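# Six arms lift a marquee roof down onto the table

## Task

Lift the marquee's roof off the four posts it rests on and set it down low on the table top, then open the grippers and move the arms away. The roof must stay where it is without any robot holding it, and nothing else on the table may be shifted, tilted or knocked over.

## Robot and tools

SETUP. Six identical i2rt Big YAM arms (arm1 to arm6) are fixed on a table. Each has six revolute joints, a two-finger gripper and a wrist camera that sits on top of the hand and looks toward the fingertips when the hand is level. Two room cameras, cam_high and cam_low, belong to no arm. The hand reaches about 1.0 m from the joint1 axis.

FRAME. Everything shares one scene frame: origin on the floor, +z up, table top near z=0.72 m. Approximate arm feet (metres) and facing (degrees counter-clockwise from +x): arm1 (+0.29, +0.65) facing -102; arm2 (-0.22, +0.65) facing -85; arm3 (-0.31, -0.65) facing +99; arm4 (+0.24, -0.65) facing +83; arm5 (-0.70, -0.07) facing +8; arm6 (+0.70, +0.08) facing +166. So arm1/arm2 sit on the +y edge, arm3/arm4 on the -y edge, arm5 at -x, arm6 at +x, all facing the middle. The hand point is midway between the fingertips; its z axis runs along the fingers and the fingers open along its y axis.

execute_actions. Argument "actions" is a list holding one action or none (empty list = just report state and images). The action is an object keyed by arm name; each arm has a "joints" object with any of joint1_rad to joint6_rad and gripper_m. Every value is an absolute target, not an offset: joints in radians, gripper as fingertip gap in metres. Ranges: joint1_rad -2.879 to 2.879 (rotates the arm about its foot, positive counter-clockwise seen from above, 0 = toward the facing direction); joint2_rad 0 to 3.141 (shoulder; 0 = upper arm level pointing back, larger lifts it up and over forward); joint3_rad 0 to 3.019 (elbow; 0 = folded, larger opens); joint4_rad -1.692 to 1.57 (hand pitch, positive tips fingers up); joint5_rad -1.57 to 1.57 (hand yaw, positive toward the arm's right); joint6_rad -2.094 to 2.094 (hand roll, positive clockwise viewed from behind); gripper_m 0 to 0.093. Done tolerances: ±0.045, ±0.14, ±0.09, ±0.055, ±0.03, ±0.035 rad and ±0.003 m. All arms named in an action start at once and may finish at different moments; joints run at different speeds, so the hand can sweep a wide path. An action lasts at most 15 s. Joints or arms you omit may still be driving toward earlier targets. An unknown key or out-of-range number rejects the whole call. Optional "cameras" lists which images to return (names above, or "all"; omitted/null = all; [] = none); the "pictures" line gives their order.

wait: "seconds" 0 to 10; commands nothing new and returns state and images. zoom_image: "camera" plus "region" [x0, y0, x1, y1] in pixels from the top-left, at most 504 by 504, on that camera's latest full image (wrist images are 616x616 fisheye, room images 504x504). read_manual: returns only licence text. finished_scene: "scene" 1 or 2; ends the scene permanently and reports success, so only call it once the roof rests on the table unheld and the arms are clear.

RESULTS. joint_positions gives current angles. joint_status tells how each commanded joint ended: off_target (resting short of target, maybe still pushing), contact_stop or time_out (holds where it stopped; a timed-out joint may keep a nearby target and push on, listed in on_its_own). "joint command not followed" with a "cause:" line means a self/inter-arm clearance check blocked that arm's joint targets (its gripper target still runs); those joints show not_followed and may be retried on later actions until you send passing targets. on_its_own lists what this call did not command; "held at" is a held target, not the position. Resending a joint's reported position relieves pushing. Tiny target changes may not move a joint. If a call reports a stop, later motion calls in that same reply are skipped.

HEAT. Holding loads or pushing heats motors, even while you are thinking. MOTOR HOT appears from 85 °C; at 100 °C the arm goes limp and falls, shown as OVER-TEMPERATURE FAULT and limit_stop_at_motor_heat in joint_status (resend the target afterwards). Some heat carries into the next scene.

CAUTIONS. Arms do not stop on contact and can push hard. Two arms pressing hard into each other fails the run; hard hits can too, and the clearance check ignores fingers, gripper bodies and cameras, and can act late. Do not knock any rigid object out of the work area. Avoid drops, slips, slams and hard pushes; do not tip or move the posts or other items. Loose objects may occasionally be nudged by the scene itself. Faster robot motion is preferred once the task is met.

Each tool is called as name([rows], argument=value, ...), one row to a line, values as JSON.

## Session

execute_actions(actions=[])

Scene clock: 0.00 s.
Motor temperatures (°C, as the motors report them): arm1=[25 24 26 22 22 24] | arm2=[23 26 26 23 23 23] | arm3=[24 24 26 26 24 24] | arm4=[21 25 25 26 25 24] | arm5=[25 26 25 22 25 24] | arm6=[25 24 24 23 23 26]
arm1.joint_positions: joint1_rad=+0.239 joint2_rad=+0.412 joint3_rad=+0.539 joint4_rad=-1.236 joint5_rad=+0.187 joint6_rad=-0.411 gripper_m=+0.094
arm1.joint_status: not commanded
arm1.hand: x=+0.2659 y=+0.4597 z=+0.9593 quat_wxyz=(-0.055, -0.531, -0.811, +0.239) (m; scene frame)
arm2.joint_positions: joint1_rad=-0.343 joint2_rad=+0.505 joint3_rad=+0.415 joint4_rad=-0.990 joint5_rad=-0.267 joint6_rad=+0.288 gripper_m=+0.095
arm2.joint_status: not commanded
arm2.hand: x=-0.2190 y=+0.4277 z=+0.8770 quat_wxyz=(-0.259, -0.809, -0.523, +0.069) (m; scene frame)
arm3.joint_positions: joint1_rad=+0.102 joint2_rad=+0.338 joint3_rad=+0.659 joint4_rad=-1.402 joint5_rad=+0.299 joint6_rad=+0.510 gripper_m=+0.094
arm3.joint_status: not commanded
arm3.hand: x=-0.3019 y=-0.4793 z=+0.9812 quat_wxyz=(-0.227, +0.559, -0.781, -0.160) (m; scene frame)
arm4.joint_positions: joint1_rad=-0.205 joint2_rad=+0.483 joint3_rad=+0.470 joint4_rad=-1.097 joint5_rad=-0.160 joint6_rad=-0.561 gripper_m=+0.095
arm4.joint_status: not commanded
arm4.hand: x=+0.2853 y=-0.4451 z=+0.9005 quat_wxyz=(-0.194, +0.766, -0.596, -0.143) (m; scene frame)
arm5.joint_positions: joint1_rad=+0.416 joint2_rad=+0.407 joint3_rad=+0.616 joint4_rad=-1.284 joint5_rad=+0.099 joint6_rad=+0.267 gripper_m=+0.095
arm5.joint_status: not commanded
arm5.hand: x=-0.5254 y=+0.0123 z=+1.0203 quat_wxyz=(-0.243, +0.114, -0.962, -0.048) (m; scene frame)
arm6.joint_positions: joint1_rad=-0.309 joint2_rad=+0.492 joint3_rad=+0.463 joint4_rad=-1.060 joint5_rad=-0.289 joint6_rad=-0.211 gripper_m=+0.095
arm6.joint_status: not commanded
arm6.hand: x=+0.4945 y=+0.1528 z=+0.8872 quat_wxyz=(+0.041, +0.952, -0.135, -0.272) (m; scene frame)
pictures: arm1_cam_wrist, arm2_cam_wrist, arm3_cam_wrist, arm4_cam_wrist, arm5_cam_wrist, arm6_cam_wrist, cam_high, cam_low
Images, in order (width x height): arm1_cam_wrist 616x616, arm2_cam_wrist 616x616, arm3_cam_wrist 616x616, arm4_cam_wrist 616x616, arm5_cam_wrist 616x616, arm6_cam_wrist 616x616, cam_high 504x504, cam_low 504x504.

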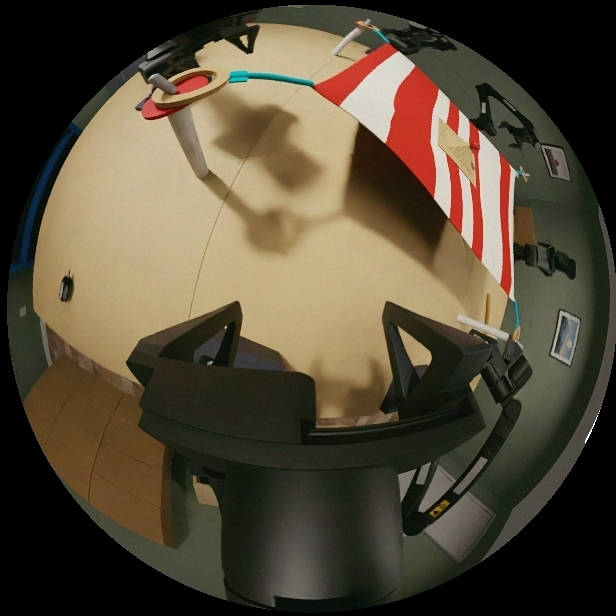

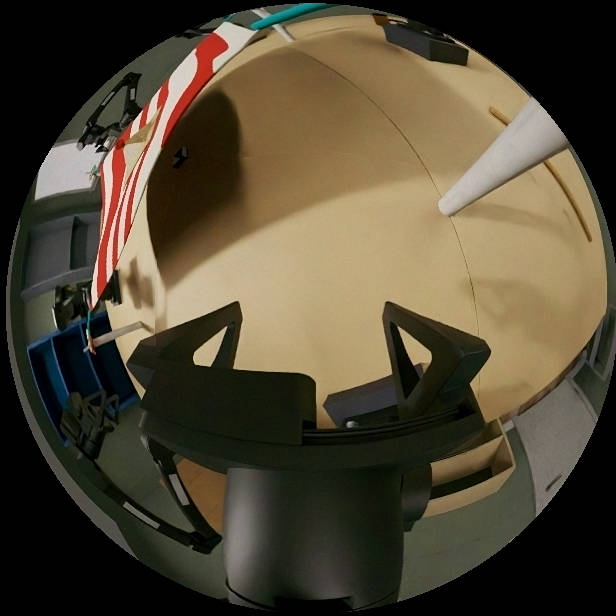

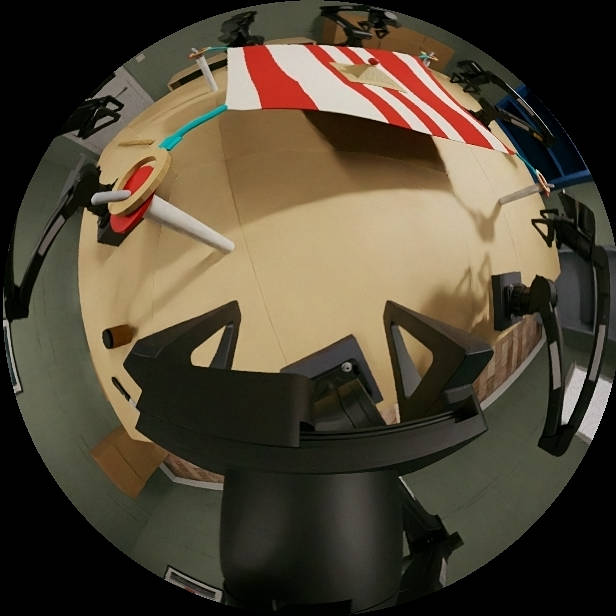

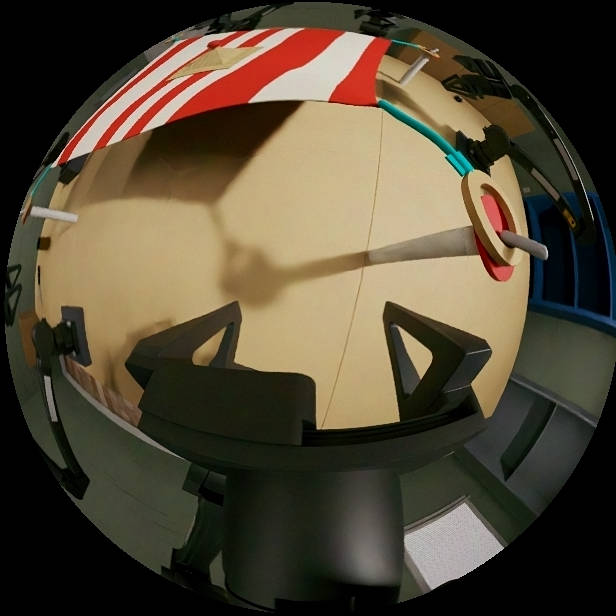

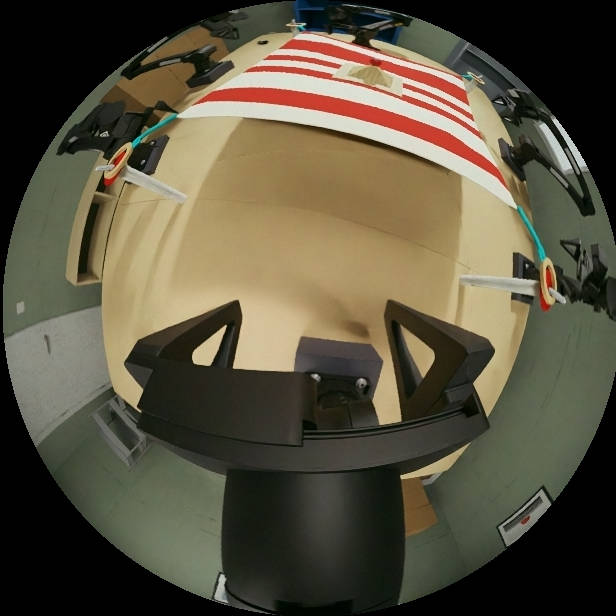

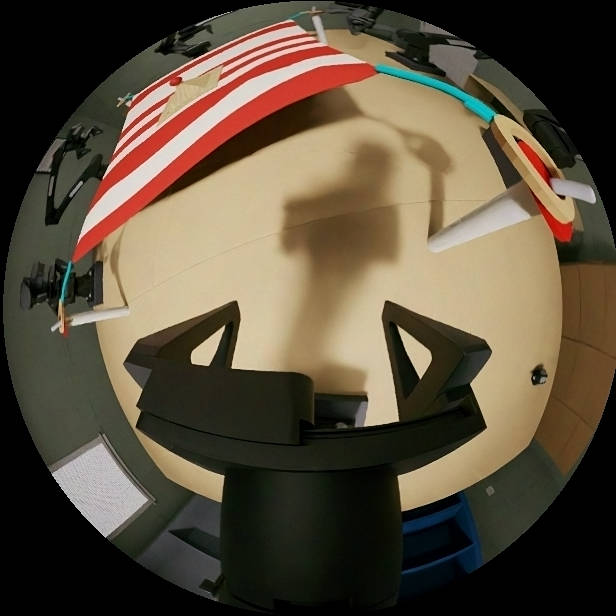

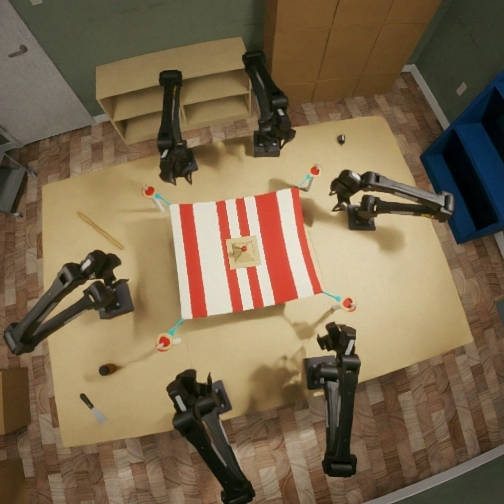

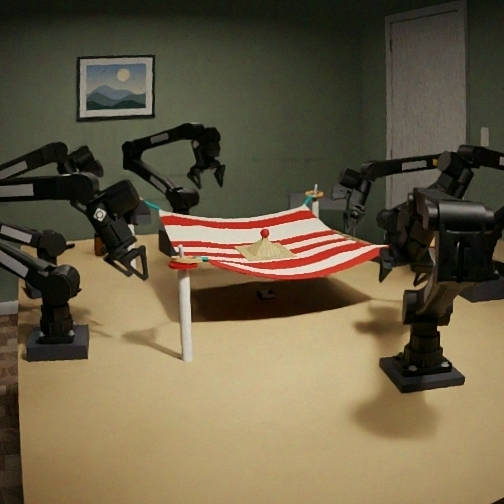

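zoom_image(camera="cam_high", region=[284, 150, 340, 206])

zoom_image(camera="cam_high", region=[130, 170, 186, 226])

zoom_image(camera="cam_high", region=[140, 306, 196, 362])

zoom_image(camera="cam_high", region=[312, 275, 368, 331])

Region (284, 150, 340, 206) of cam_high's 504x504 image, scaled by 9.000, with more detail than that image has.

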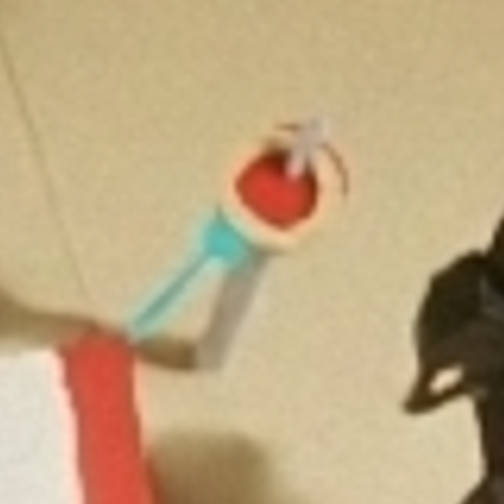

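Region (130, 170, 186, 226) of cam_high's 504x504 image, scaled by 9.000, with more detail than that image has.

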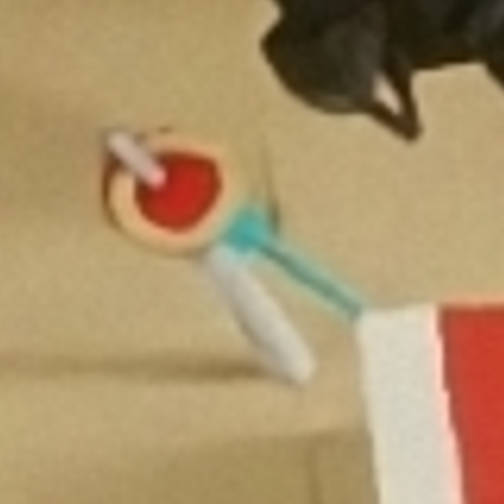

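Region (140, 306, 196, 362) of cam_high's 504x504 image, scaled by 9.000, with more detail than that image has.

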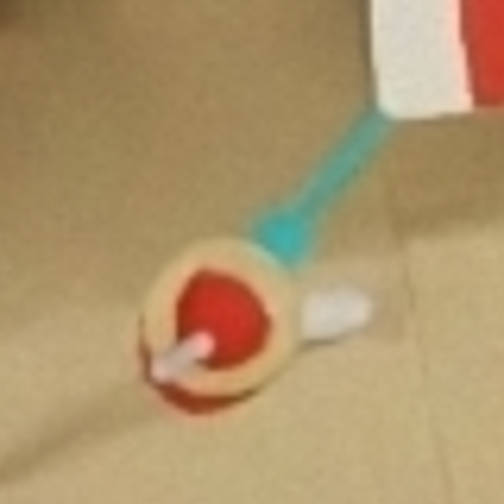

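Region (312, 275, 368, 331) of cam_high's 504x504 image, scaled by 9.000, with more detail than that image has.

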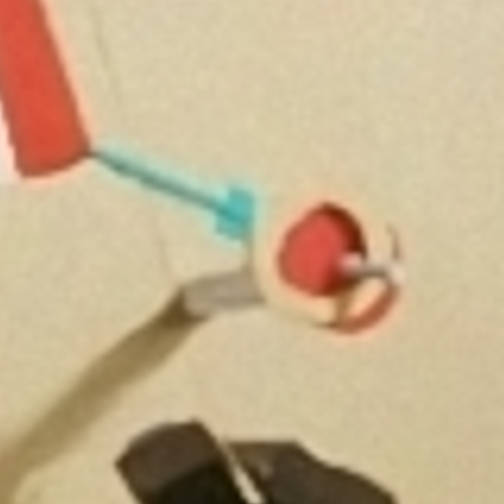

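execute_actions([
  {"arm1":{"joints":{"joint1_rad":0.40,"joint2_rad":0.9,"joint3_rad":1.157,"joint4_rad":-1.305,"joint5_rad":0,"joint6_rad":0.6,"gripper_m":0.065}},"arm2":{"joints":{"joint2_rad":0.65,"joint3_rad":1.243,"joint4_rad":-1.522,"joint6_rad":-0.6,"gripper_m":0.065}},"arm3":{"joints":{"joint1_rad":0.007,"joint2_rad":0.8,"joint3_rad":1.305,"joint4_rad":-1.528,"joint6_rad":1.096,"gripper_m":0.065}},"arm4":{"joints":{"joint1_rad":0.03,"joint2_rad":0.7,"joint3_rad":1.135,"joint4_rad":-1.40,"gripper_m":0.065}},"arm6":{"joints":{"joint1_rad":0.35}}},
], cameras=[])

execute_actions([
  {"arm1":{"joints":{"joint1_rad":0.492,"joint2_rad":1.296,"joint6_rad":1.257}},"arm2":{"joints":{"joint1_rad":-0.494,"joint2_rad":1.177,"joint5_rad":0,"joint6_rad":-1.206}},"arm3":{"joints":{"joint2_rad":1.217,"joint5_rad":0}},"arm4":{"joints":{"joint1_rad":-0.191,"joint2_rad":1.173,"joint5_rad":0,"joint6_rad":-1.155}}},
], cameras=["arm1_cam_wrist","arm2_cam_wrist","arm3_cam_wrist","arm4_cam_wrist","cam_high"])

zoom_image(camera="arm1_cam_wrist", region=[240, 230, 384, 374])

zoom_image(camera="arm2_cam_wrist", region=[240, 230, 384, 374])

zoom_image(camera="arm3_cam_wrist", region=[240, 230, 384, 374])

zoom_image(camera="arm4_cam_wrist", region=[240, 230, 384, 374])

Scene clock: 4.87 s.
Motor temperatures (°C, as the motors report them): arm1=[25 24 27 22 22 24] | arm2=[23 26 28 23 23 23] | arm3=[24 24 27 26 24 24] | arm4=[21 25 26 26 25 24] | arm5=[25 26 26 22 25 24] | arm6=[25 24 25 23 23 26]
arm1.joint_positions: joint1_rad=+0.400 joint2_rad=+0.894 joint3_rad=+1.113 joint4_rad=-1.295 joint5_rad=+0.002 joint6_rad=+0.588 gripper_m=+0.065
arm1.joint_status: all done
arm1.hand: x=+0.3555 y=+0.3299 z=+1.1191 quat_wxyz=(-0.227, -0.803, -0.542, +0.093) (m; scene frame)
arm2.joint_positions: joint1_rad=-0.343 joint2_rad=+0.647 joint3_rad=+1.207 joint4_rad=-1.504 joint5_rad=-0.267 joint6_rad=-0.589 gripper_m=+0.065
arm2.joint_status: all done
arm2.hand: x=-0.2182 y=+0.4169 z=+1.1716 quat_wxyz=(-0.227, -0.493, -0.807, +0.233) (m; scene frame)
arm3.joint_positions: joint1_rad=+0.011 joint2_rad=+0.801 joint3_rad=+1.251 joint4_rad=-1.513 joint5_rad=+0.299 joint6_rad=+1.082 gripper_m=+0.065
arm3.joint_status: all done
arm3.hand: x=-0.3041 y=-0.3760 z=+1.1576 quat_wxyz=(-0.184, +0.272, -0.919, -0.218) (m; scene frame)
arm4.joint_positions: joint1_rad=+0.023 joint2_rad=+0.704 joint3_rad=+1.103 joint4_rad=-1.391 joint5_rad=-0.160 joint6_rad=-0.561 gripper_m=+0.065
arm4.joint_status: all done
arm4.hand: x=+0.2420 y=-0.3863 z=+1.1284 quat_wxyz=(-0.227, +0.819, -0.493, -0.187) (m; scene frame)
arm5.joint_positions: joint1_rad=+0.416 joint2_rad=+0.407 joint3_rad=+0.616 joint4_rad=-1.284 joint5_rad=+0.099 joint6_rad=+0.267 gripper_m=+0.095
arm5.joint_status: not commanded
arm5.hand: x=-0.5254 y=+0.0123 z=+1.0203 quat_wxyz=(-0.243, +0.114, -0.962, -0.048) (m; scene frame)
arm6.joint_positions: joint1_rad=+0.343 joint2_rad=+0.492 joint3_rad=+0.463 joint4_rad=-1.060 joint5_rad=-0.289 joint6_rad=-0.211 gripper_m=+0.095
arm6.joint_status: all done
arm6.hand: x=+0.4927 y=+0.0130 z=+0.8875 quat_wxyz=(+0.126, +0.945, +0.178, -0.245) (m; scene frame)
pictures: none
No camera images: the call's "cameras" was empty. Leave "cameras" out to get every camera's image.

Scene clock: 6.50 s.
Motor temperatures (°C, as the motors report them): arm1=[25 24 27 22 22 24] | arm2=[23 26 28 23 23 23] | arm3=[24 24 27 26 24 24] | arm4=[21 25 26 26 25 24] | arm5=[25 26 26 22 25 24] | arm6=[25 24 26 23 23 26]
arm1.joint_positions: joint1_rad=+0.494 joint2_rad=+1.303 joint3_rad=+1.125 joint4_rad=-1.295 joint5_rad=+0.002 joint6_rad=+1.245 gripper_m=+0.065
arm1.joint_status: all done
arm1.hand: x=+0.4033 y=+0.2802 z=+0.9854 quat_wxyz=(-0.049, -0.950, -0.307, +0.001) (m; scene frame)
arm2.joint_positions: joint1_rad=-0.493 joint2_rad=+1.183 joint3_rad=+1.213 joint4_rad=-1.506 joint5_rad=-0.003 joint6_rad=-1.195 gripper_m=+0.065
arm2.joint_status: all done
arm2.hand: x=-0.3381 y=+0.3226 z=+1.0233 quat_wxyz=(+0.004, -0.356, -0.933, +0.044) (m; scene frame)
arm3.joint_positions: joint1_rad=+0.011 joint2_rad=+1.229 joint3_rad=+1.262 joint4_rad=-1.513 joint5_rad=+0.003 joint6_rad=+1.082 gripper_m=+0.065
arm3.joint_status: all done
arm3.hand: x=-0.3689 y=-0.2900 z=+1.0272 quat_wxyz=(-0.009, +0.320, -0.947, -0.041) (m; scene frame)
arm4.joint_positions: joint1_rad=-0.187 joint2_rad=+1.179 joint3_rad=+1.107 joint4_rad=-1.393 joint5_rad=-0.002 joint6_rad=-1.143 gripper_m=+0.065
arm4.joint_status: all done
arm4.hand: x=+0.3517 y=-0.3222 z=+0.9924 quat_wxyz=(-0.055, +0.927, -0.371, +0.001) (m; scene frame)
arm5.joint_positions: joint1_rad=+0.416 joint2_rad=+0.407 joint3_rad=+0.616 joint4_rad=-1.284 joint5_rad=+0.099 joint6_rad=+0.267 gripper_m=+0.095
arm5.joint_status: not commanded
arm5.hand: x=-0.5254 y=+0.0123 z=+1.0203 quat_wxyz=(-0.243, +0.114, -0.962, -0.048) (m; scene frame)
arm6.joint_positions: joint1_rad=+0.343 joint2_rad=+0.492 joint3_rad=+0.463 joint4_rad=-1.060 joint5_rad=-0.289 joint6_rad=-0.211 gripper_m=+0.095
arm6.joint_status: not commanded
arm6.hand: x=+0.4927 y=+0.0130 z=+0.8875 quat_wxyz=(+0.126, +0.945, +0.178, -0.245) (m; scene frame)
pictures: arm1_cam_wrist, arm2_cam_wrist, arm3_cam_wrist, arm4_cam_wrist, cam_high
Images, in order (width x height): arm1_cam_wrist 616x616, arm2_cam_wrist 616x616, arm3_cam_wrist 616x616, arm4_cam_wrist 616x616, cam_high 504x504.

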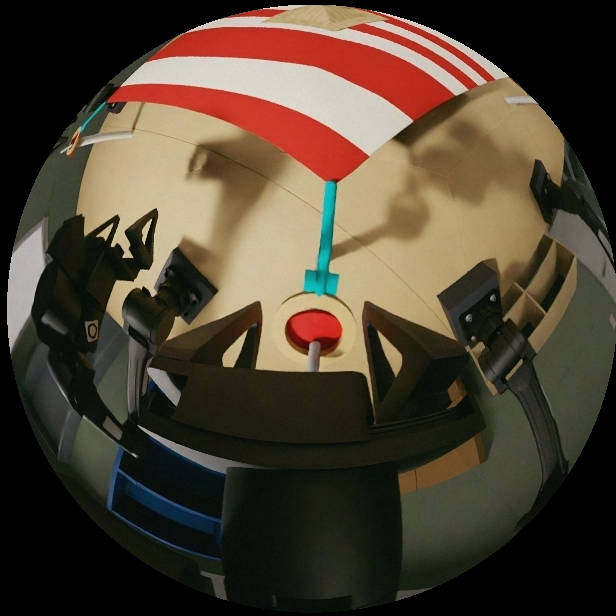

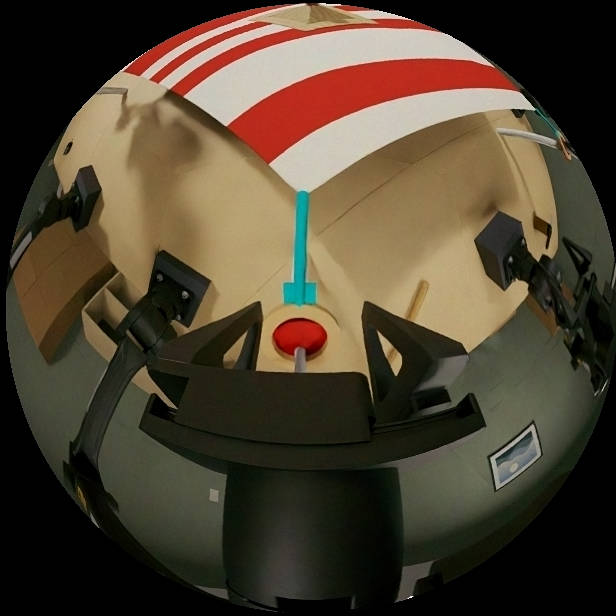

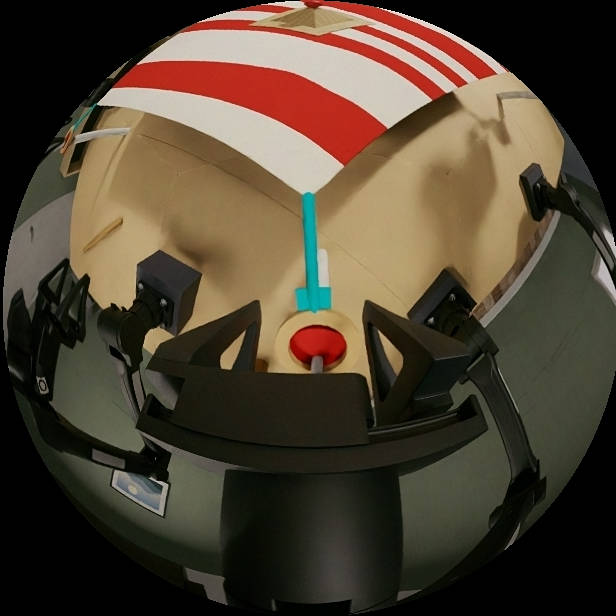

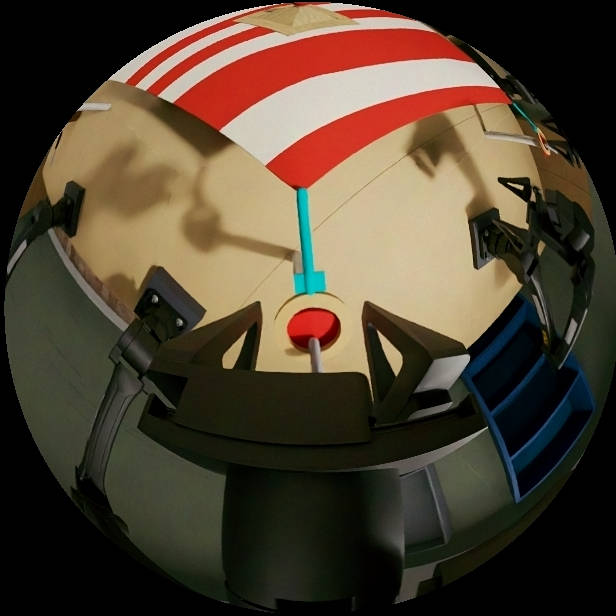

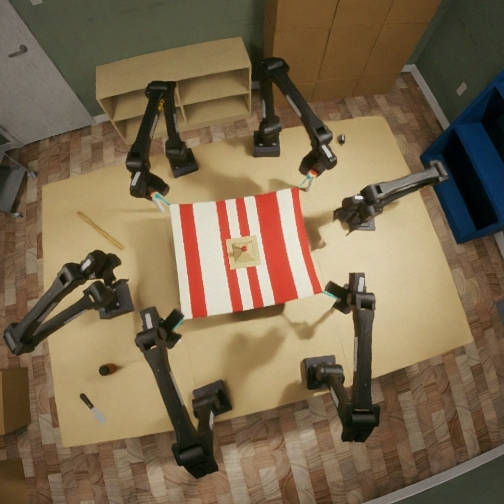

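Region (240, 230, 384, 374) of arm1_cam_wrist's 616x616 image, scaled by 3.500, with more detail than that image has.

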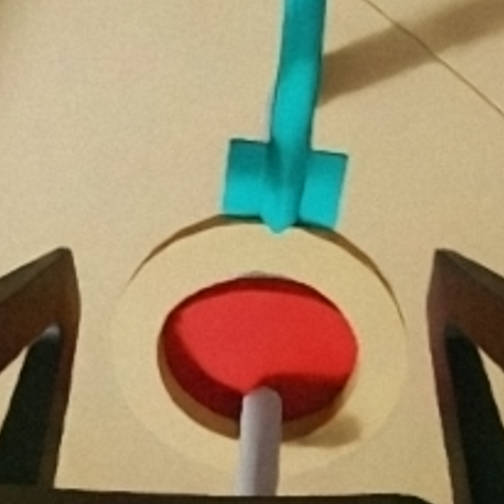

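Region (240, 230, 384, 374) of arm2_cam_wrist's 616x616 image, scaled by 3.500, with more detail than that image has.

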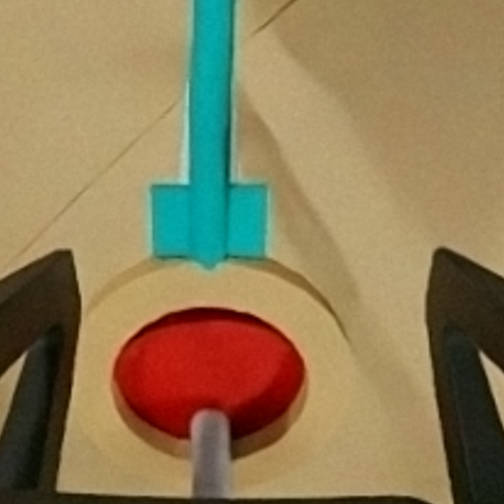

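Region (240, 230, 384, 374) of arm3_cam_wrist's 616x616 image, scaled by 3.500, with more detail than that image has.

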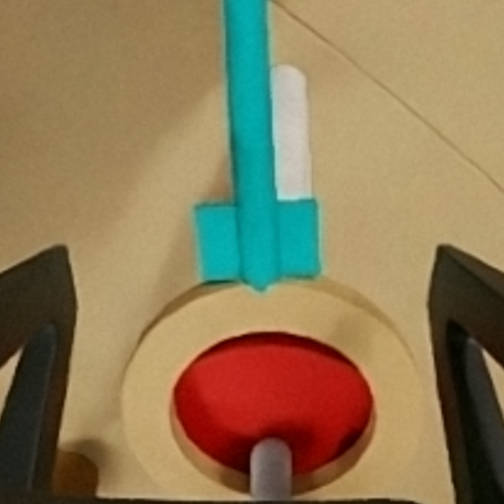

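Region (240, 230, 384, 374) of arm4_cam_wrist's 616x616 image, scaled by 3.500, with more detail than that image has.

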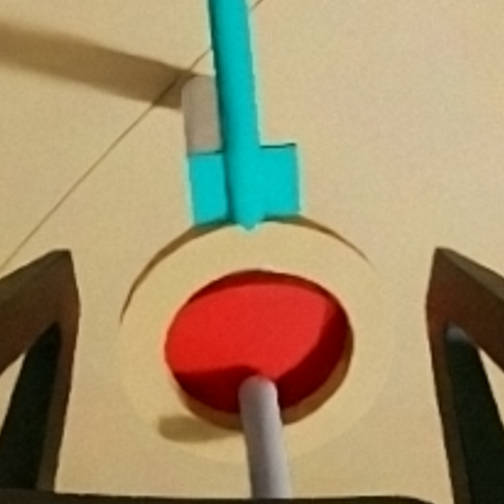

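execute_actions([
  {"arm1":{"joints":{"joint1_rad":0.474,"joint2_rad":1.332,"joint3_rad":1.035,"joint4_rad":-1.168,"joint6_rad":1.334,"gripper_m":0.055}},"arm2":{"joints":{"joint2_rad":1.16,"joint3_rad":1.105,"joint4_rad":-1.389,"gripper_m":0.055}},"arm3":{"joints":{"joint1_rad":0.028,"joint2_rad":1.219,"joint3_rad":1.170,"joint4_rad":-1.409,"joint6_rad":1.026,"gripper_m":0.055}},"arm4":{"joints":{"joint1_rad":-0.198,"joint2_rad":1.219,"joint3_rad":1.002,"joint4_rad":-1.246,"joint6_rad":-1.245,"gripper_m":0.055}}},
], cameras=["arm1_cam_wrist","arm2_cam_wrist","arm3_cam_wrist","arm4_cam_wrist"])

zoom_image(camera="arm1_cam_wrist", region=[240, 270, 384, 380])

zoom_image(camera="arm2_cam_wrist", region=[240, 270, 384, 380])

zoom_image(camera="arm3_cam_wrist", region=[240, 270, 384, 380])

zoom_image(camera="arm4_cam_wrist", region=[240, 270, 384, 380])

Scene clock: 9.63 s.
Motor temperatures (°C, as the motors report them): arm1=[25 24 28 22 22 24] | arm2=[23 26 28 23 23 23] | arm3=[24 24 28 26 24 24] | arm4=[21 25 27 26 25 24] | arm5=[25 26 27 22 25 24] | arm6=[25 24 26 23 23 26]
arm1.joint_positions: joint1_rad=+0.480 joint2_rad=+1.315 joint3_rad=+1.037 joint4_rad=-1.184 joint5_rad=+0.002 joint6_rad=+1.322 gripper_m=+0.055
arm1.joint_status: all done
arm1.hand: x=+0.3979 y=+0.2799 z=+0.9491 quat_wxyz=(-0.055, -0.963, -0.264, -0.001) (m; scene frame)
arm2.joint_positions: joint1_rad=-0.493 joint2_rad=+1.155 joint3_rad=+1.096 joint4_rad=-1.406 joint5_rad=-0.003 joint6_rad=-1.196 gripper_m=+0.055
arm2.joint_status: all done
arm2.hand: x=-0.3355 y=+0.3308 z=+0.9873 quat_wxyz=(+0.004, -0.356, -0.933, +0.050) (m; scene frame)
arm3.joint_positions: joint1_rad=+0.019 joint2_rad=+1.225 joint3_rad=+1.175 joint4_rad=-1.427 joint5_rad=+0.003 joint6_rad=+1.041 gripper_m=+0.055
arm3.joint_status: all done
arm3.hand: x=-0.3714 y=-0.2920 z=+0.9952 quat_wxyz=(-0.010, +0.343, -0.938, -0.042) (m; scene frame)
arm4.joint_positions: joint1_rad=-0.187 joint2_rad=+1.210 joint3_rad=+0.993 joint4_rad=-1.257 joint5_rad=-0.002 joint6_rad=-1.234 gripper_m=+0.055
arm4.joint_status: all done
arm4.hand: x=+0.3527 y=-0.3208 z=+0.9397 quat_wxyz=(-0.050, +0.943, -0.329, +0.004) (m; scene frame)
arm5.joint_positions: joint1_rad=+0.416 joint2_rad=+0.407 joint3_rad=+0.616 joint4_rad=-1.284 joint5_rad=+0.099 joint6_rad=+0.267 gripper_m=+0.095
arm5.joint_status: not commanded
arm5.hand: x=-0.5254 y=+0.0123 z=+1.0203 quat_wxyz=(-0.243, +0.114, -0.962, -0.048) (m; scene frame)
arm6.joint_positions: joint1_rad=+0.343 joint2_rad=+0.492 joint3_rad=+0.463 joint4_rad=-1.060 joint5_rad=-0.289 joint6_rad=-0.211 gripper_m=+0.095
arm6.joint_status: not commanded
arm6.hand: x=+0.4927 y=+0.0130 z=+0.8875 quat_wxyz=(+0.126, +0.945, +0.178, -0.245) (m; scene frame)
pictures: arm1_cam_wrist, arm2_cam_wrist, arm3_cam_wrist, arm4_cam_wrist
Images, in order (width x height): arm1_cam_wrist 616x616, arm2_cam_wrist 616x616, arm3_cam_wrist 616x616, arm4_cam_wrist 616x616.

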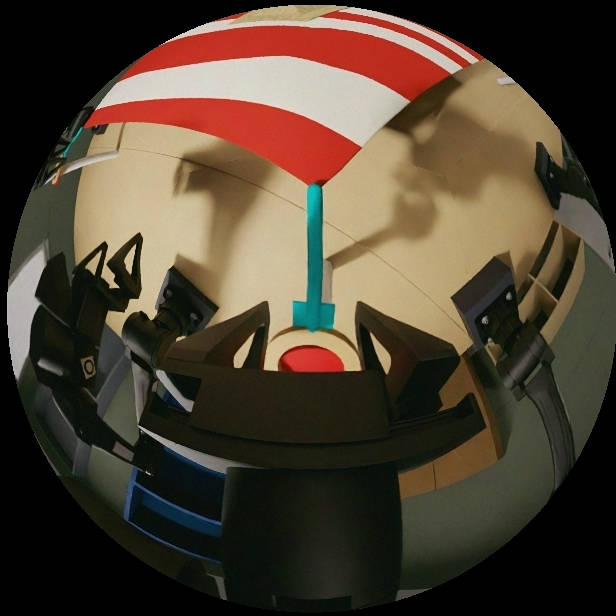

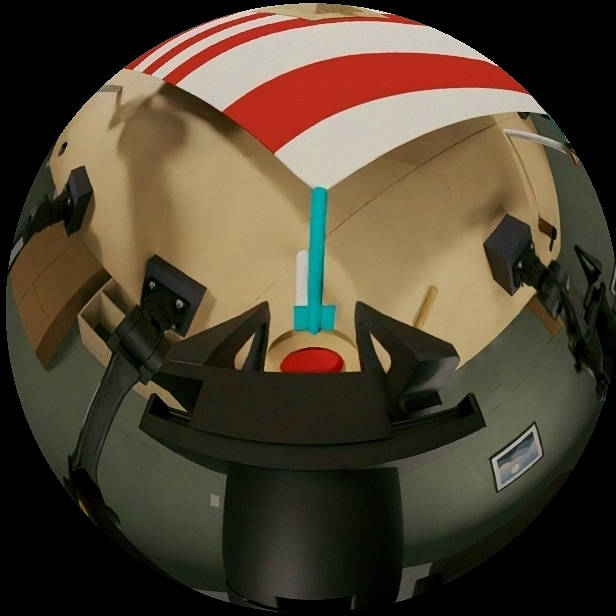

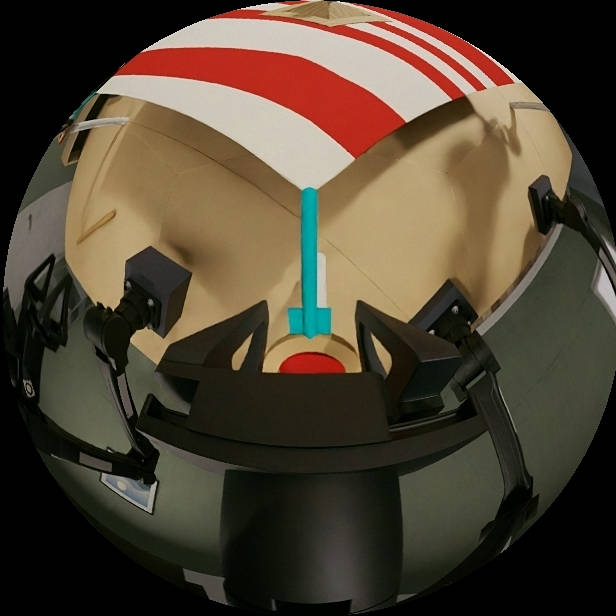

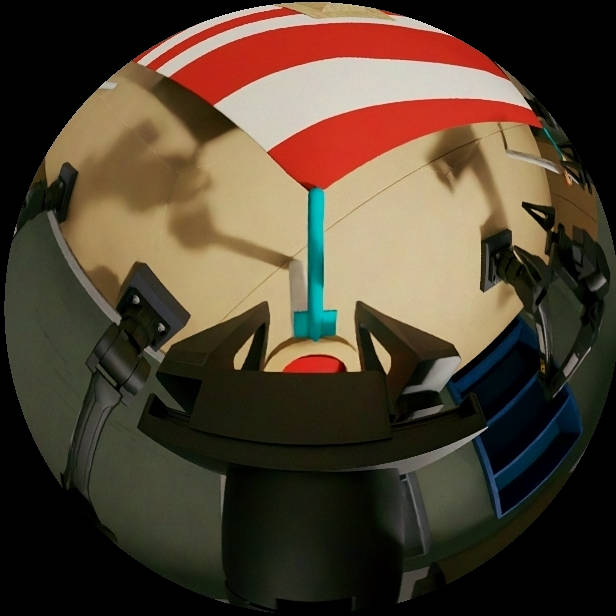

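Region (240, 270, 384, 380) of arm1_cam_wrist's 616x616 image, scaled by 3.500, with more detail than that image has; it fills the top 385 rows of this view, and the rest is white.

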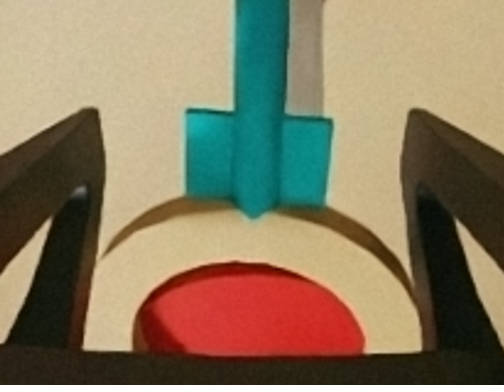

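Region (240, 270, 384, 380) of arm2_cam_wrist's 616x616 image, scaled by 3.500, with more detail than that image has; it fills the top 385 rows of this view, and the rest is white.

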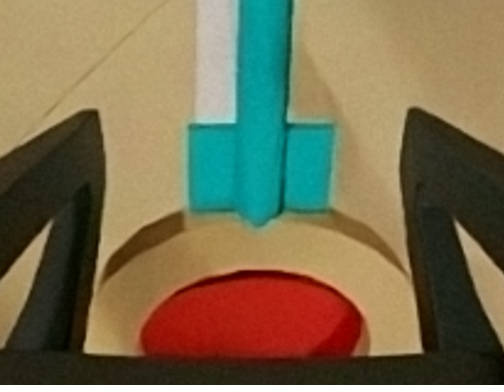

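Region (240, 270, 384, 380) of arm3_cam_wrist's 616x616 image, scaled by 3.500, with more detail than that image has; it fills the top 385 rows of this view, and the rest is white.

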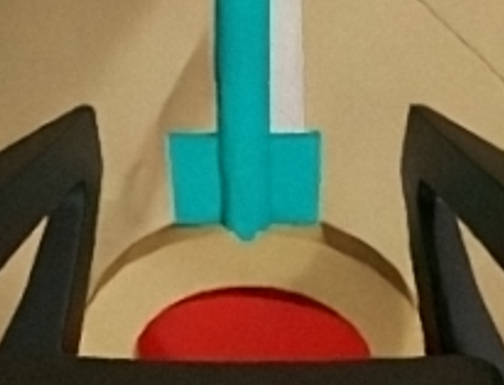

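Region (240, 270, 384, 380) of arm4_cam_wrist's 616x616 image, scaled by 3.500, with more detail than that image has; it fills the top 385 rows of this view, and the rest is white.

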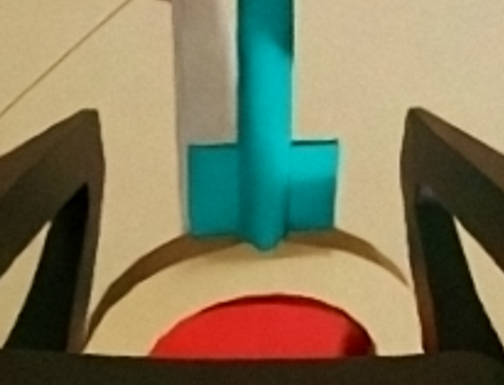

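execute_actions([
  {"arm1":{"joints":{"gripper_m":0.0,"joint3_rad":1.022,"joint6_rad":1.37}},"arm2":{"joints":{"gripper_m":0.0}},"arm3":{"joints":{"gripper_m":0.0}},"arm4":{"joints":{"gripper_m":0.0}}},
], cameras=["arm1_cam_wrist","cam_low"])

Scene clock: 10.50 s.
Motor temperatures (°C, as the motors report them): arm1=[25 24 28 22 22 24] | arm2=[23 26 29 23 23 23] | arm3=[24 24 28 26 24 24] | arm4=[21 25 27 26 25 24] | arm5=[25 26 27 22 25 24] | arm6=[25 24 26 23 23 26]
arm1.joint_positions: joint1_rad=+0.479 joint2_rad=+1.315 joint3_rad=+1.033 joint4_rad=-1.183 joint5_rad=+0.002 joint6_rad=+1.353 gripper_m=+0.021
arm1.joint_status: gripper_m off_target (ended at +0.021, target +0.000); the others done
arm1.hand: x=+0.3972 y=+0.2809 z=+0.9476 quat_wxyz=(-0.053, -0.967, -0.248, -0.002) (m; scene frame)
arm2.joint_positions: joint1_rad=-0.493 joint2_rad=+1.155 joint3_rad=+1.096 joint4_rad=-1.406 joint5_rad=-0.003 joint6_rad=-1.196 gripper_m=+0.022
arm2.joint_status: gripper_m off_target (ended at +0.022, target +0.000)
arm2.hand: x=-0.3355 y=+0.3306 z=+0.9873 quat_wxyz=(+0.004, -0.356, -0.933, +0.050) (m; scene frame)
arm3.joint_positions: joint1_rad=+0.019 joint2_rad=+1.225 joint3_rad=+1.175 joint4_rad=-1.426 joint5_rad=+0.003 joint6_rad=+1.039 gripper_m=+0.021
arm3.joint_status: gripper_m off_target (ended at +0.021, target +0.000)
arm3.hand: x=-0.3714 y=-0.2918 z=+0.9952 quat_wxyz=(-0.010, +0.344, -0.938, -0.043) (m; scene frame)
arm4.joint_positions: joint1_rad=-0.187 joint2_rad=+1.210 joint3_rad=+0.993 joint4_rad=-1.255 joint5_rad=-0.002 joint6_rad=-1.234 gripper_m=+0.021
arm4.joint_status: gripper_m off_target (ended at +0.021, target +0.000)
arm4.hand: x=+0.3528 y=-0.3204 z=+0.9397 quat_wxyz=(-0.051, +0.943, -0.329, +0.004) (m; scene frame)
arm5.joint_positions: joint1_rad=+0.416 joint2_rad=+0.407 joint3_rad=+0.616 joint4_rad=-1.284 joint5_rad=+0.099 joint6_rad=+0.267 gripper_m=+0.095
arm5.joint_status: not commanded
arm5.hand: x=-0.5254 y=+0.0123 z=+1.0203 quat_wxyz=(-0.243, +0.114, -0.962, -0.048) (m; scene frame)
arm6.joint_positions: joint1_rad=+0.343 joint2_rad=+0.492 joint3_rad=+0.463 joint4_rad=-1.060 joint5_rad=-0.289 joint6_rad=-0.211 gripper_m=+0.095
arm6.joint_status: not commanded
arm6.hand: x=+0.4927 y=+0.0130 z=+0.8875 quat_wxyz=(+0.126, +0.945, +0.178, -0.245) (m; scene frame)
pictures: arm1_cam_wrist, cam_low
Images, in order (width x height): arm1_cam_wrist 616x616, cam_low 504x504.

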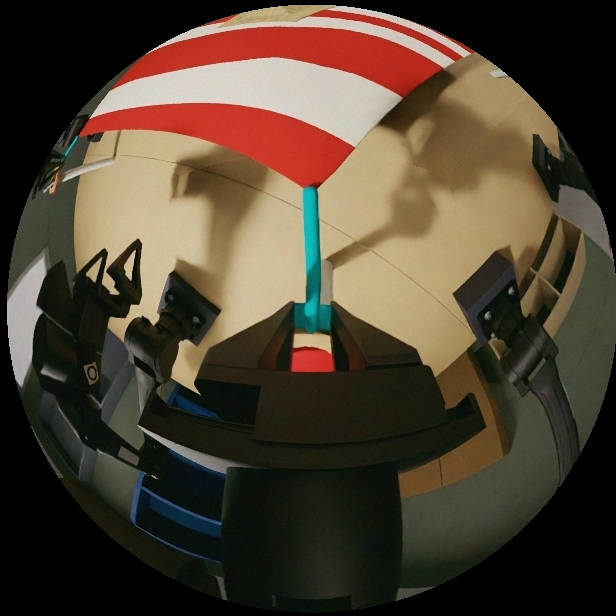

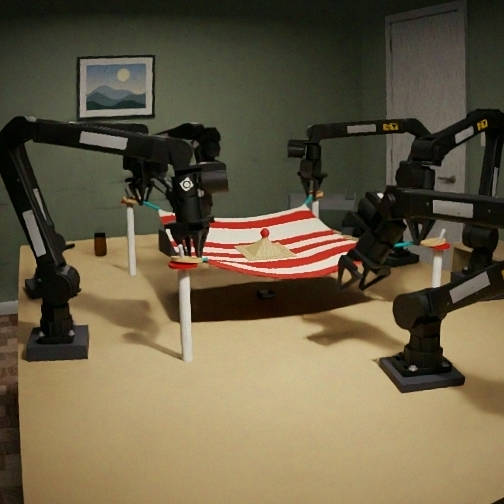

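execute_actions([
  {"arm1":{"joints":{"joint1_rad":0.525,"joint2_rad":1.268,"joint3_rad":1.213,"joint4_rad":-1.393,"joint6_rad":1.40}},"arm2":{"joints":{"joint1_rad":-0.542,"joint2_rad":1.147,"joint3_rad":1.304,"joint4_rad":-1.608,"joint6_rad":-1.25}},"arm3":{"joints":{"joint1_rad":0.065,"joint2_rad":1.204,"joint3_rad":1.381,"joint4_rad":-1.618,"joint6_rad":1.09}},"arm4":{"joints":{"joint1_rad":-0.235,"joint2_rad":1.168,"joint3_rad":1.177,"joint4_rad":-1.453,"joint6_rad":-1.286}}},
], cameras=["arm5_cam_wrist","cam_low"])

Scene clock: 12.40 s.
Motor temperatures (°C, as the motors report them): arm1=[25 24 28 22 22 24] | arm2=[23 26 29 23 23 23] | arm3=[24 24 28 26 24 24] | arm4=[21 25 27 26 25 24] | arm5=[25 26 27 22 25 24] | arm6=[25 24 27 23 23 26]
arm1.joint_positions: joint1_rad=+0.514 joint2_rad=+1.266 joint3_rad=+1.181 joint4_rad=-1.376 joint5_rad=+0.007 joint6_rad=+1.388 gripper_m=+0.021
arm1.joint_status: all done
arm1.hand: x=+0.4078 y=+0.2886 z=+1.0197 quat_wxyz=(-0.056, -0.967, -0.248, -0.001) (m; scene frame)
arm2.joint_positions: joint1_rad=-0.533 joint2_rad=+1.145 joint3_rad=+1.272 joint4_rad=-1.589 joint5_rad=-0.005 joint6_rad=-1.240 gripper_m=+0.022
arm2.joint_status: all done
arm2.hand: x=-0.3451 y=+0.3398 z=+1.0577 quat_wxyz=(+0.005, -0.354, -0.934, +0.052) (m; scene frame)
arm3.joint_positions: joint1_rad=+0.051 joint2_rad=+1.211 joint3_rad=+1.333 joint4_rad=-1.596 joint5_rad=+0.008 joint6_rad=+1.076 gripper_m=+0.021
arm3.joint_status: all done
arm3.hand: x=-0.3807 y=-0.3001 z=+1.0601 quat_wxyz=(-0.011, +0.341, -0.939, -0.044) (m; scene frame)
arm4.joint_positions: joint1_rad=-0.223 joint2_rad=+1.172 joint3_rad=+1.147 joint4_rad=-1.442 joint5_rad=-0.004 joint6_rad=-1.274 gripper_m=+0.021
arm4.joint_status: all done
arm4.hand: x=+0.3621 y=-0.3287 z=+1.0094 quat_wxyz=(-0.053, +0.944, -0.327, +0.005) (m; scene frame)
arm5.joint_positions: joint1_rad=+0.416 joint2_rad=+0.407 joint3_rad=+0.616 joint4_rad=-1.284 joint5_rad=+0.099 joint6_rad=+0.267 gripper_m=+0.095
arm5.joint_status: not commanded
arm5.hand: x=-0.5254 y=+0.0123 z=+1.0203 quat_wxyz=(-0.243, +0.114, -0.962, -0.048) (m; scene frame)
arm6.joint_positions: joint1_rad=+0.343 joint2_rad=+0.492 joint3_rad=+0.463 joint4_rad=-1.060 joint5_rad=-0.289 joint6_rad=-0.211 gripper_m=+0.095
arm6.joint_status: not commanded
arm6.hand: x=+0.4927 y=+0.0130 z=+0.8875 quat_wxyz=(+0.126, +0.945, +0.178, -0.245) (m; scene frame)
pictures: arm5_cam_wrist, cam_low
Images, in order (width x height): arm5_cam_wrist 616x616, cam_low 504x504.

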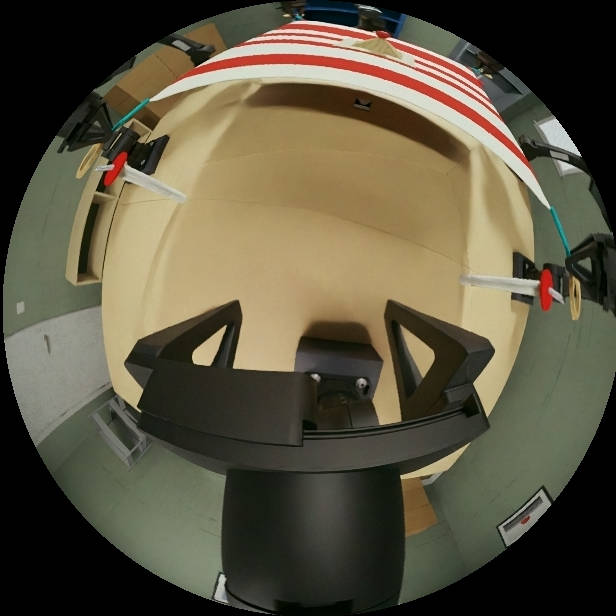

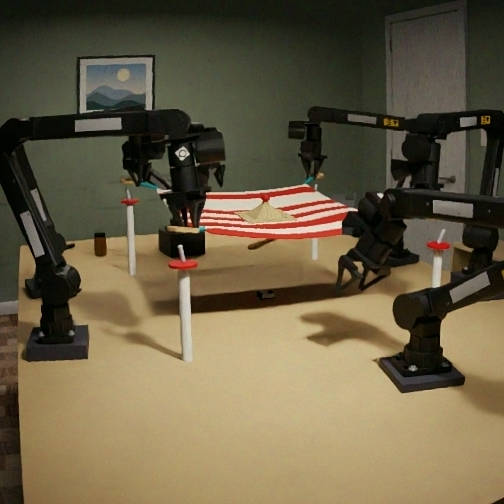

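execute_actions([
  {"arm1":{"joints":{"joint1_rad":0.30,"joint6_rad":0.7}},"arm2":{"joints":{"joint1_rad":-0.272,"joint6_rad":-0.58}},"arm3":{"joints":{"joint1_rad":-0.193,"joint6_rad":0.42}},"arm4":{"joints":{"joint1_rad":0.021,"joint6_rad":-0.6}}},
], cameras=["cam_high","cam_low"])

Scene clock: 15.43 s.
Motor temperatures (°C, as the motors report them): arm1=[25 25 28 22 22 24] | arm2=[23 26 29 23 23 23] | arm3=[24 24 28 26 24 24] | arm4=[21 25 27 26 25 24] | arm5=[25 26 28 22 25 24] | arm6=[25 24 27 23 23 26]
arm1.joint_positions: joint1_rad=+0.291 joint2_rad=+1.266 joint3_rad=+1.181 joint4_rad=-1.376 joint5_rad=+0.003 joint6_rad=+0.712 gripper_m=+0.021
arm1.joint_status: all done
arm1.hand: x=+0.3258 y=+0.2715 z=+1.0196 quat_wxyz=(-0.051, -0.887, -0.459, +0.021) (m; scene frame)
arm2.joint_positions: joint1_rad=-0.266 joint2_rad=+1.145 joint3_rad=+1.272 joint4_rad=-1.589 joint5_rad=-0.002 joint6_rad=-0.591 gripper_m=+0.022
arm2.joint_status: all done
arm2.hand: x=-0.2598 y=+0.3170 z=+1.0568 quat_wxyz=(-0.018, -0.525, -0.850, +0.048) (m; scene frame)
arm3.joint_positions: joint1_rad=-0.202 joint2_rad=+1.211 joint3_rad=+1.333 joint4_rad=-1.598 joint5_rad=+0.003 joint6_rad=+0.435 gripper_m=+0.021
arm3.joint_status: all done
arm3.hand: x=-0.2923 y=-0.2942 z=+1.0603 quat_wxyz=(-0.028, +0.516, -0.855, -0.035) (m; scene frame)
arm4.joint_positions: joint1_rad=+0.023 joint2_rad=+1.172 joint3_rad=+1.147 joint4_rad=-1.443 joint5_rad=-0.002 joint6_rad=-0.612 gripper_m=+0.021
arm4.joint_status: all done
arm4.hand: x=+0.2805 y=-0.3082 z=+1.0085 quat_wxyz=(-0.049, +0.856, -0.515, -0.017) (m; scene frame)
arm5.joint_positions: joint1_rad=+0.416 joint2_rad=+0.407 joint3_rad=+0.616 joint4_rad=-1.284 joint5_rad=+0.099 joint6_rad=+0.267 gripper_m=+0.095
arm5.joint_status: not commanded
arm5.hand: x=-0.5254 y=+0.0123 z=+1.0203 quat_wxyz=(-0.243, +0.114, -0.962, -0.048) (m; scene frame)
arm6.joint_positions: joint1_rad=+0.343 joint2_rad=+0.492 joint3_rad=+0.463 joint4_rad=-1.060 joint5_rad=-0.289 joint6_rad=-0.211 gripper_m=+0.095
arm6.joint_status: not commanded
arm6.hand: x=+0.4927 y=+0.0130 z=+0.8875 quat_wxyz=(+0.126, +0.945, +0.178, -0.245) (m; scene frame)
pictures: cam_high, cam_low
Images, in order (width x height): cam_high 504x504, cam_low 504x504.

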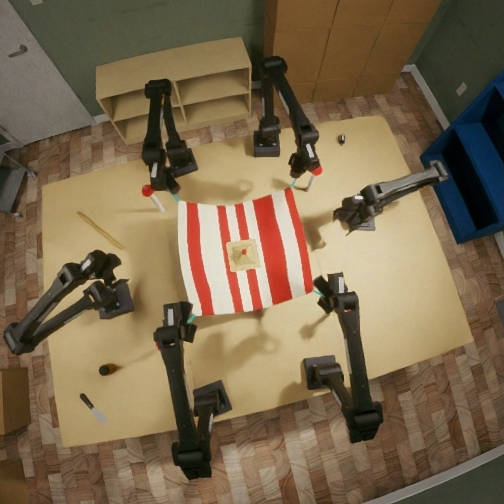

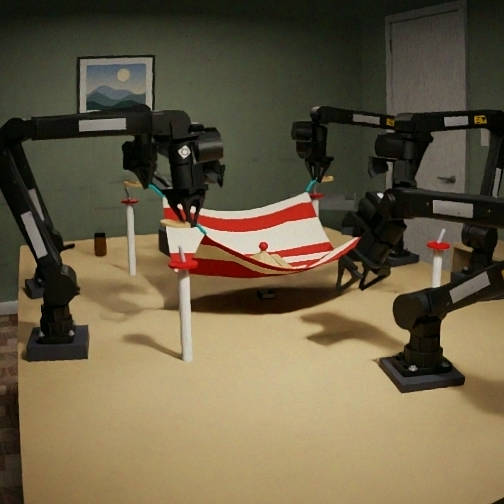

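execute_actions([
  {"arm1":{"joints":{"joint2_rad":1.231,"joint3_rad":0.955,"joint4_rad":-1.11,"joint6_rad":0.45}},"arm2":{"joints":{"joint2_rad":1.098,"joint3_rad":0.955,"joint4_rad":-1.235,"joint6_rad":-0.35}},"arm3":{"joints":{"joint2_rad":1.173,"joint3_rad":0.997,"joint4_rad":-1.215,"joint6_rad":0.22}},"arm4":{"joints":{"joint2_rad":1.121,"joint3_rad":0.922,"joint4_rad":-1.18,"joint6_rad":-0.38}}},
], cameras=["cam_low"])

Scene clock: 17.77 s.
Motor temperatures (°C, as the motors report them): arm1=[25 25 28 22 22 24] | arm2=[23 26 29 23 23 23] | arm3=[24 24 28 26 24 24] | arm4=[21 25 27 26 25 24] | arm5=[25 26 28 22 25 24] | arm6=[25 24 27 23 23 26]
arm1.joint_positions: joint1_rad=+0.291 joint2_rad=+1.227 joint3_rad=+0.953 joint4_rad=-1.126 joint5_rad=+0.003 joint6_rad=+0.462 gripper_m=+0.021
arm1.joint_status: all done
arm1.hand: x=+0.3247 y=+0.2843 z=+0.9485 quat_wxyz=(-0.075, -0.821, -0.565, +0.042) (m; scene frame)
arm2.joint_positions: joint1_rad=-0.266 joint2_rad=+1.100 joint3_rad=+0.943 joint4_rad=-1.251 joint5_rad=-0.002 joint6_rad=-0.361 gripper_m=+0.022
arm2.joint_status: all done
arm2.hand: x=-0.2600 y=+0.3234 z=+0.9456 quat_wxyz=(-0.037, -0.618, -0.783, +0.068) (m; scene frame)
arm3.joint_positions: joint1_rad=-0.202 joint2_rad=+1.172 joint3_rad=+1.000 joint4_rad=-1.232 joint5_rad=+0.003 joint6_rad=+0.235 gripper_m=+0.021
arm3.joint_status: all done
arm3.hand: x=-0.2919 y=-0.2948 z=+0.9479 quat_wxyz=(-0.054, +0.598, -0.798, -0.060) (m; scene frame)
arm4.joint_positions: joint1_rad=+0.023 joint2_rad=+1.121 joint3_rad=+0.912 joint4_rad=-1.191 joint5_rad=-0.002 joint6_rad=-0.392 gripper_m=+0.021
arm4.joint_status: all done
arm4.hand: x=+0.2799 y=-0.3188 z=+0.9366 quat_wxyz=(-0.077, +0.792, -0.604, -0.040) (m; scene frame)
arm5.joint_positions: joint1_rad=+0.416 joint2_rad=+0.407 joint3_rad=+0.616 joint4_rad=-1.284 joint5_rad=+0.099 joint6_rad=+0.267 gripper_m=+0.095
arm5.joint_status: not commanded
arm5.hand: x=-0.5254 y=+0.0123 z=+1.0203 quat_wxyz=(-0.243, +0.114, -0.962, -0.048) (m; scene frame)
arm6.joint_positions: joint1_rad=+0.343 joint2_rad=+0.492 joint3_rad=+0.463 joint4_rad=-1.060 joint5_rad=-0.289 joint6_rad=-0.211 gripper_m=+0.095
arm6.joint_status: not commanded
arm6.hand: x=+0.4927 y=+0.0130 z=+0.8875 quat_wxyz=(+0.126, +0.945, +0.178, -0.245) (m; scene frame)
pictures: cam_low
Images, in order (width x height): cam_low 504x504.

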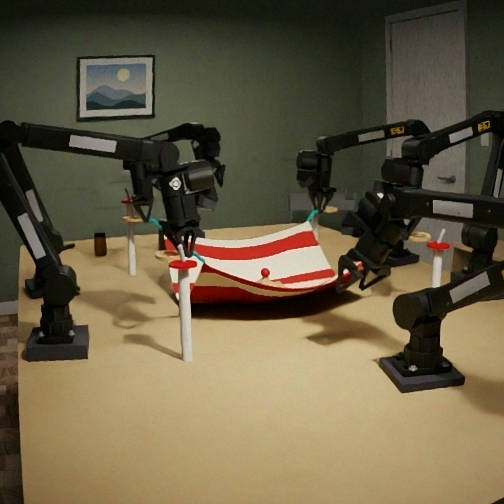

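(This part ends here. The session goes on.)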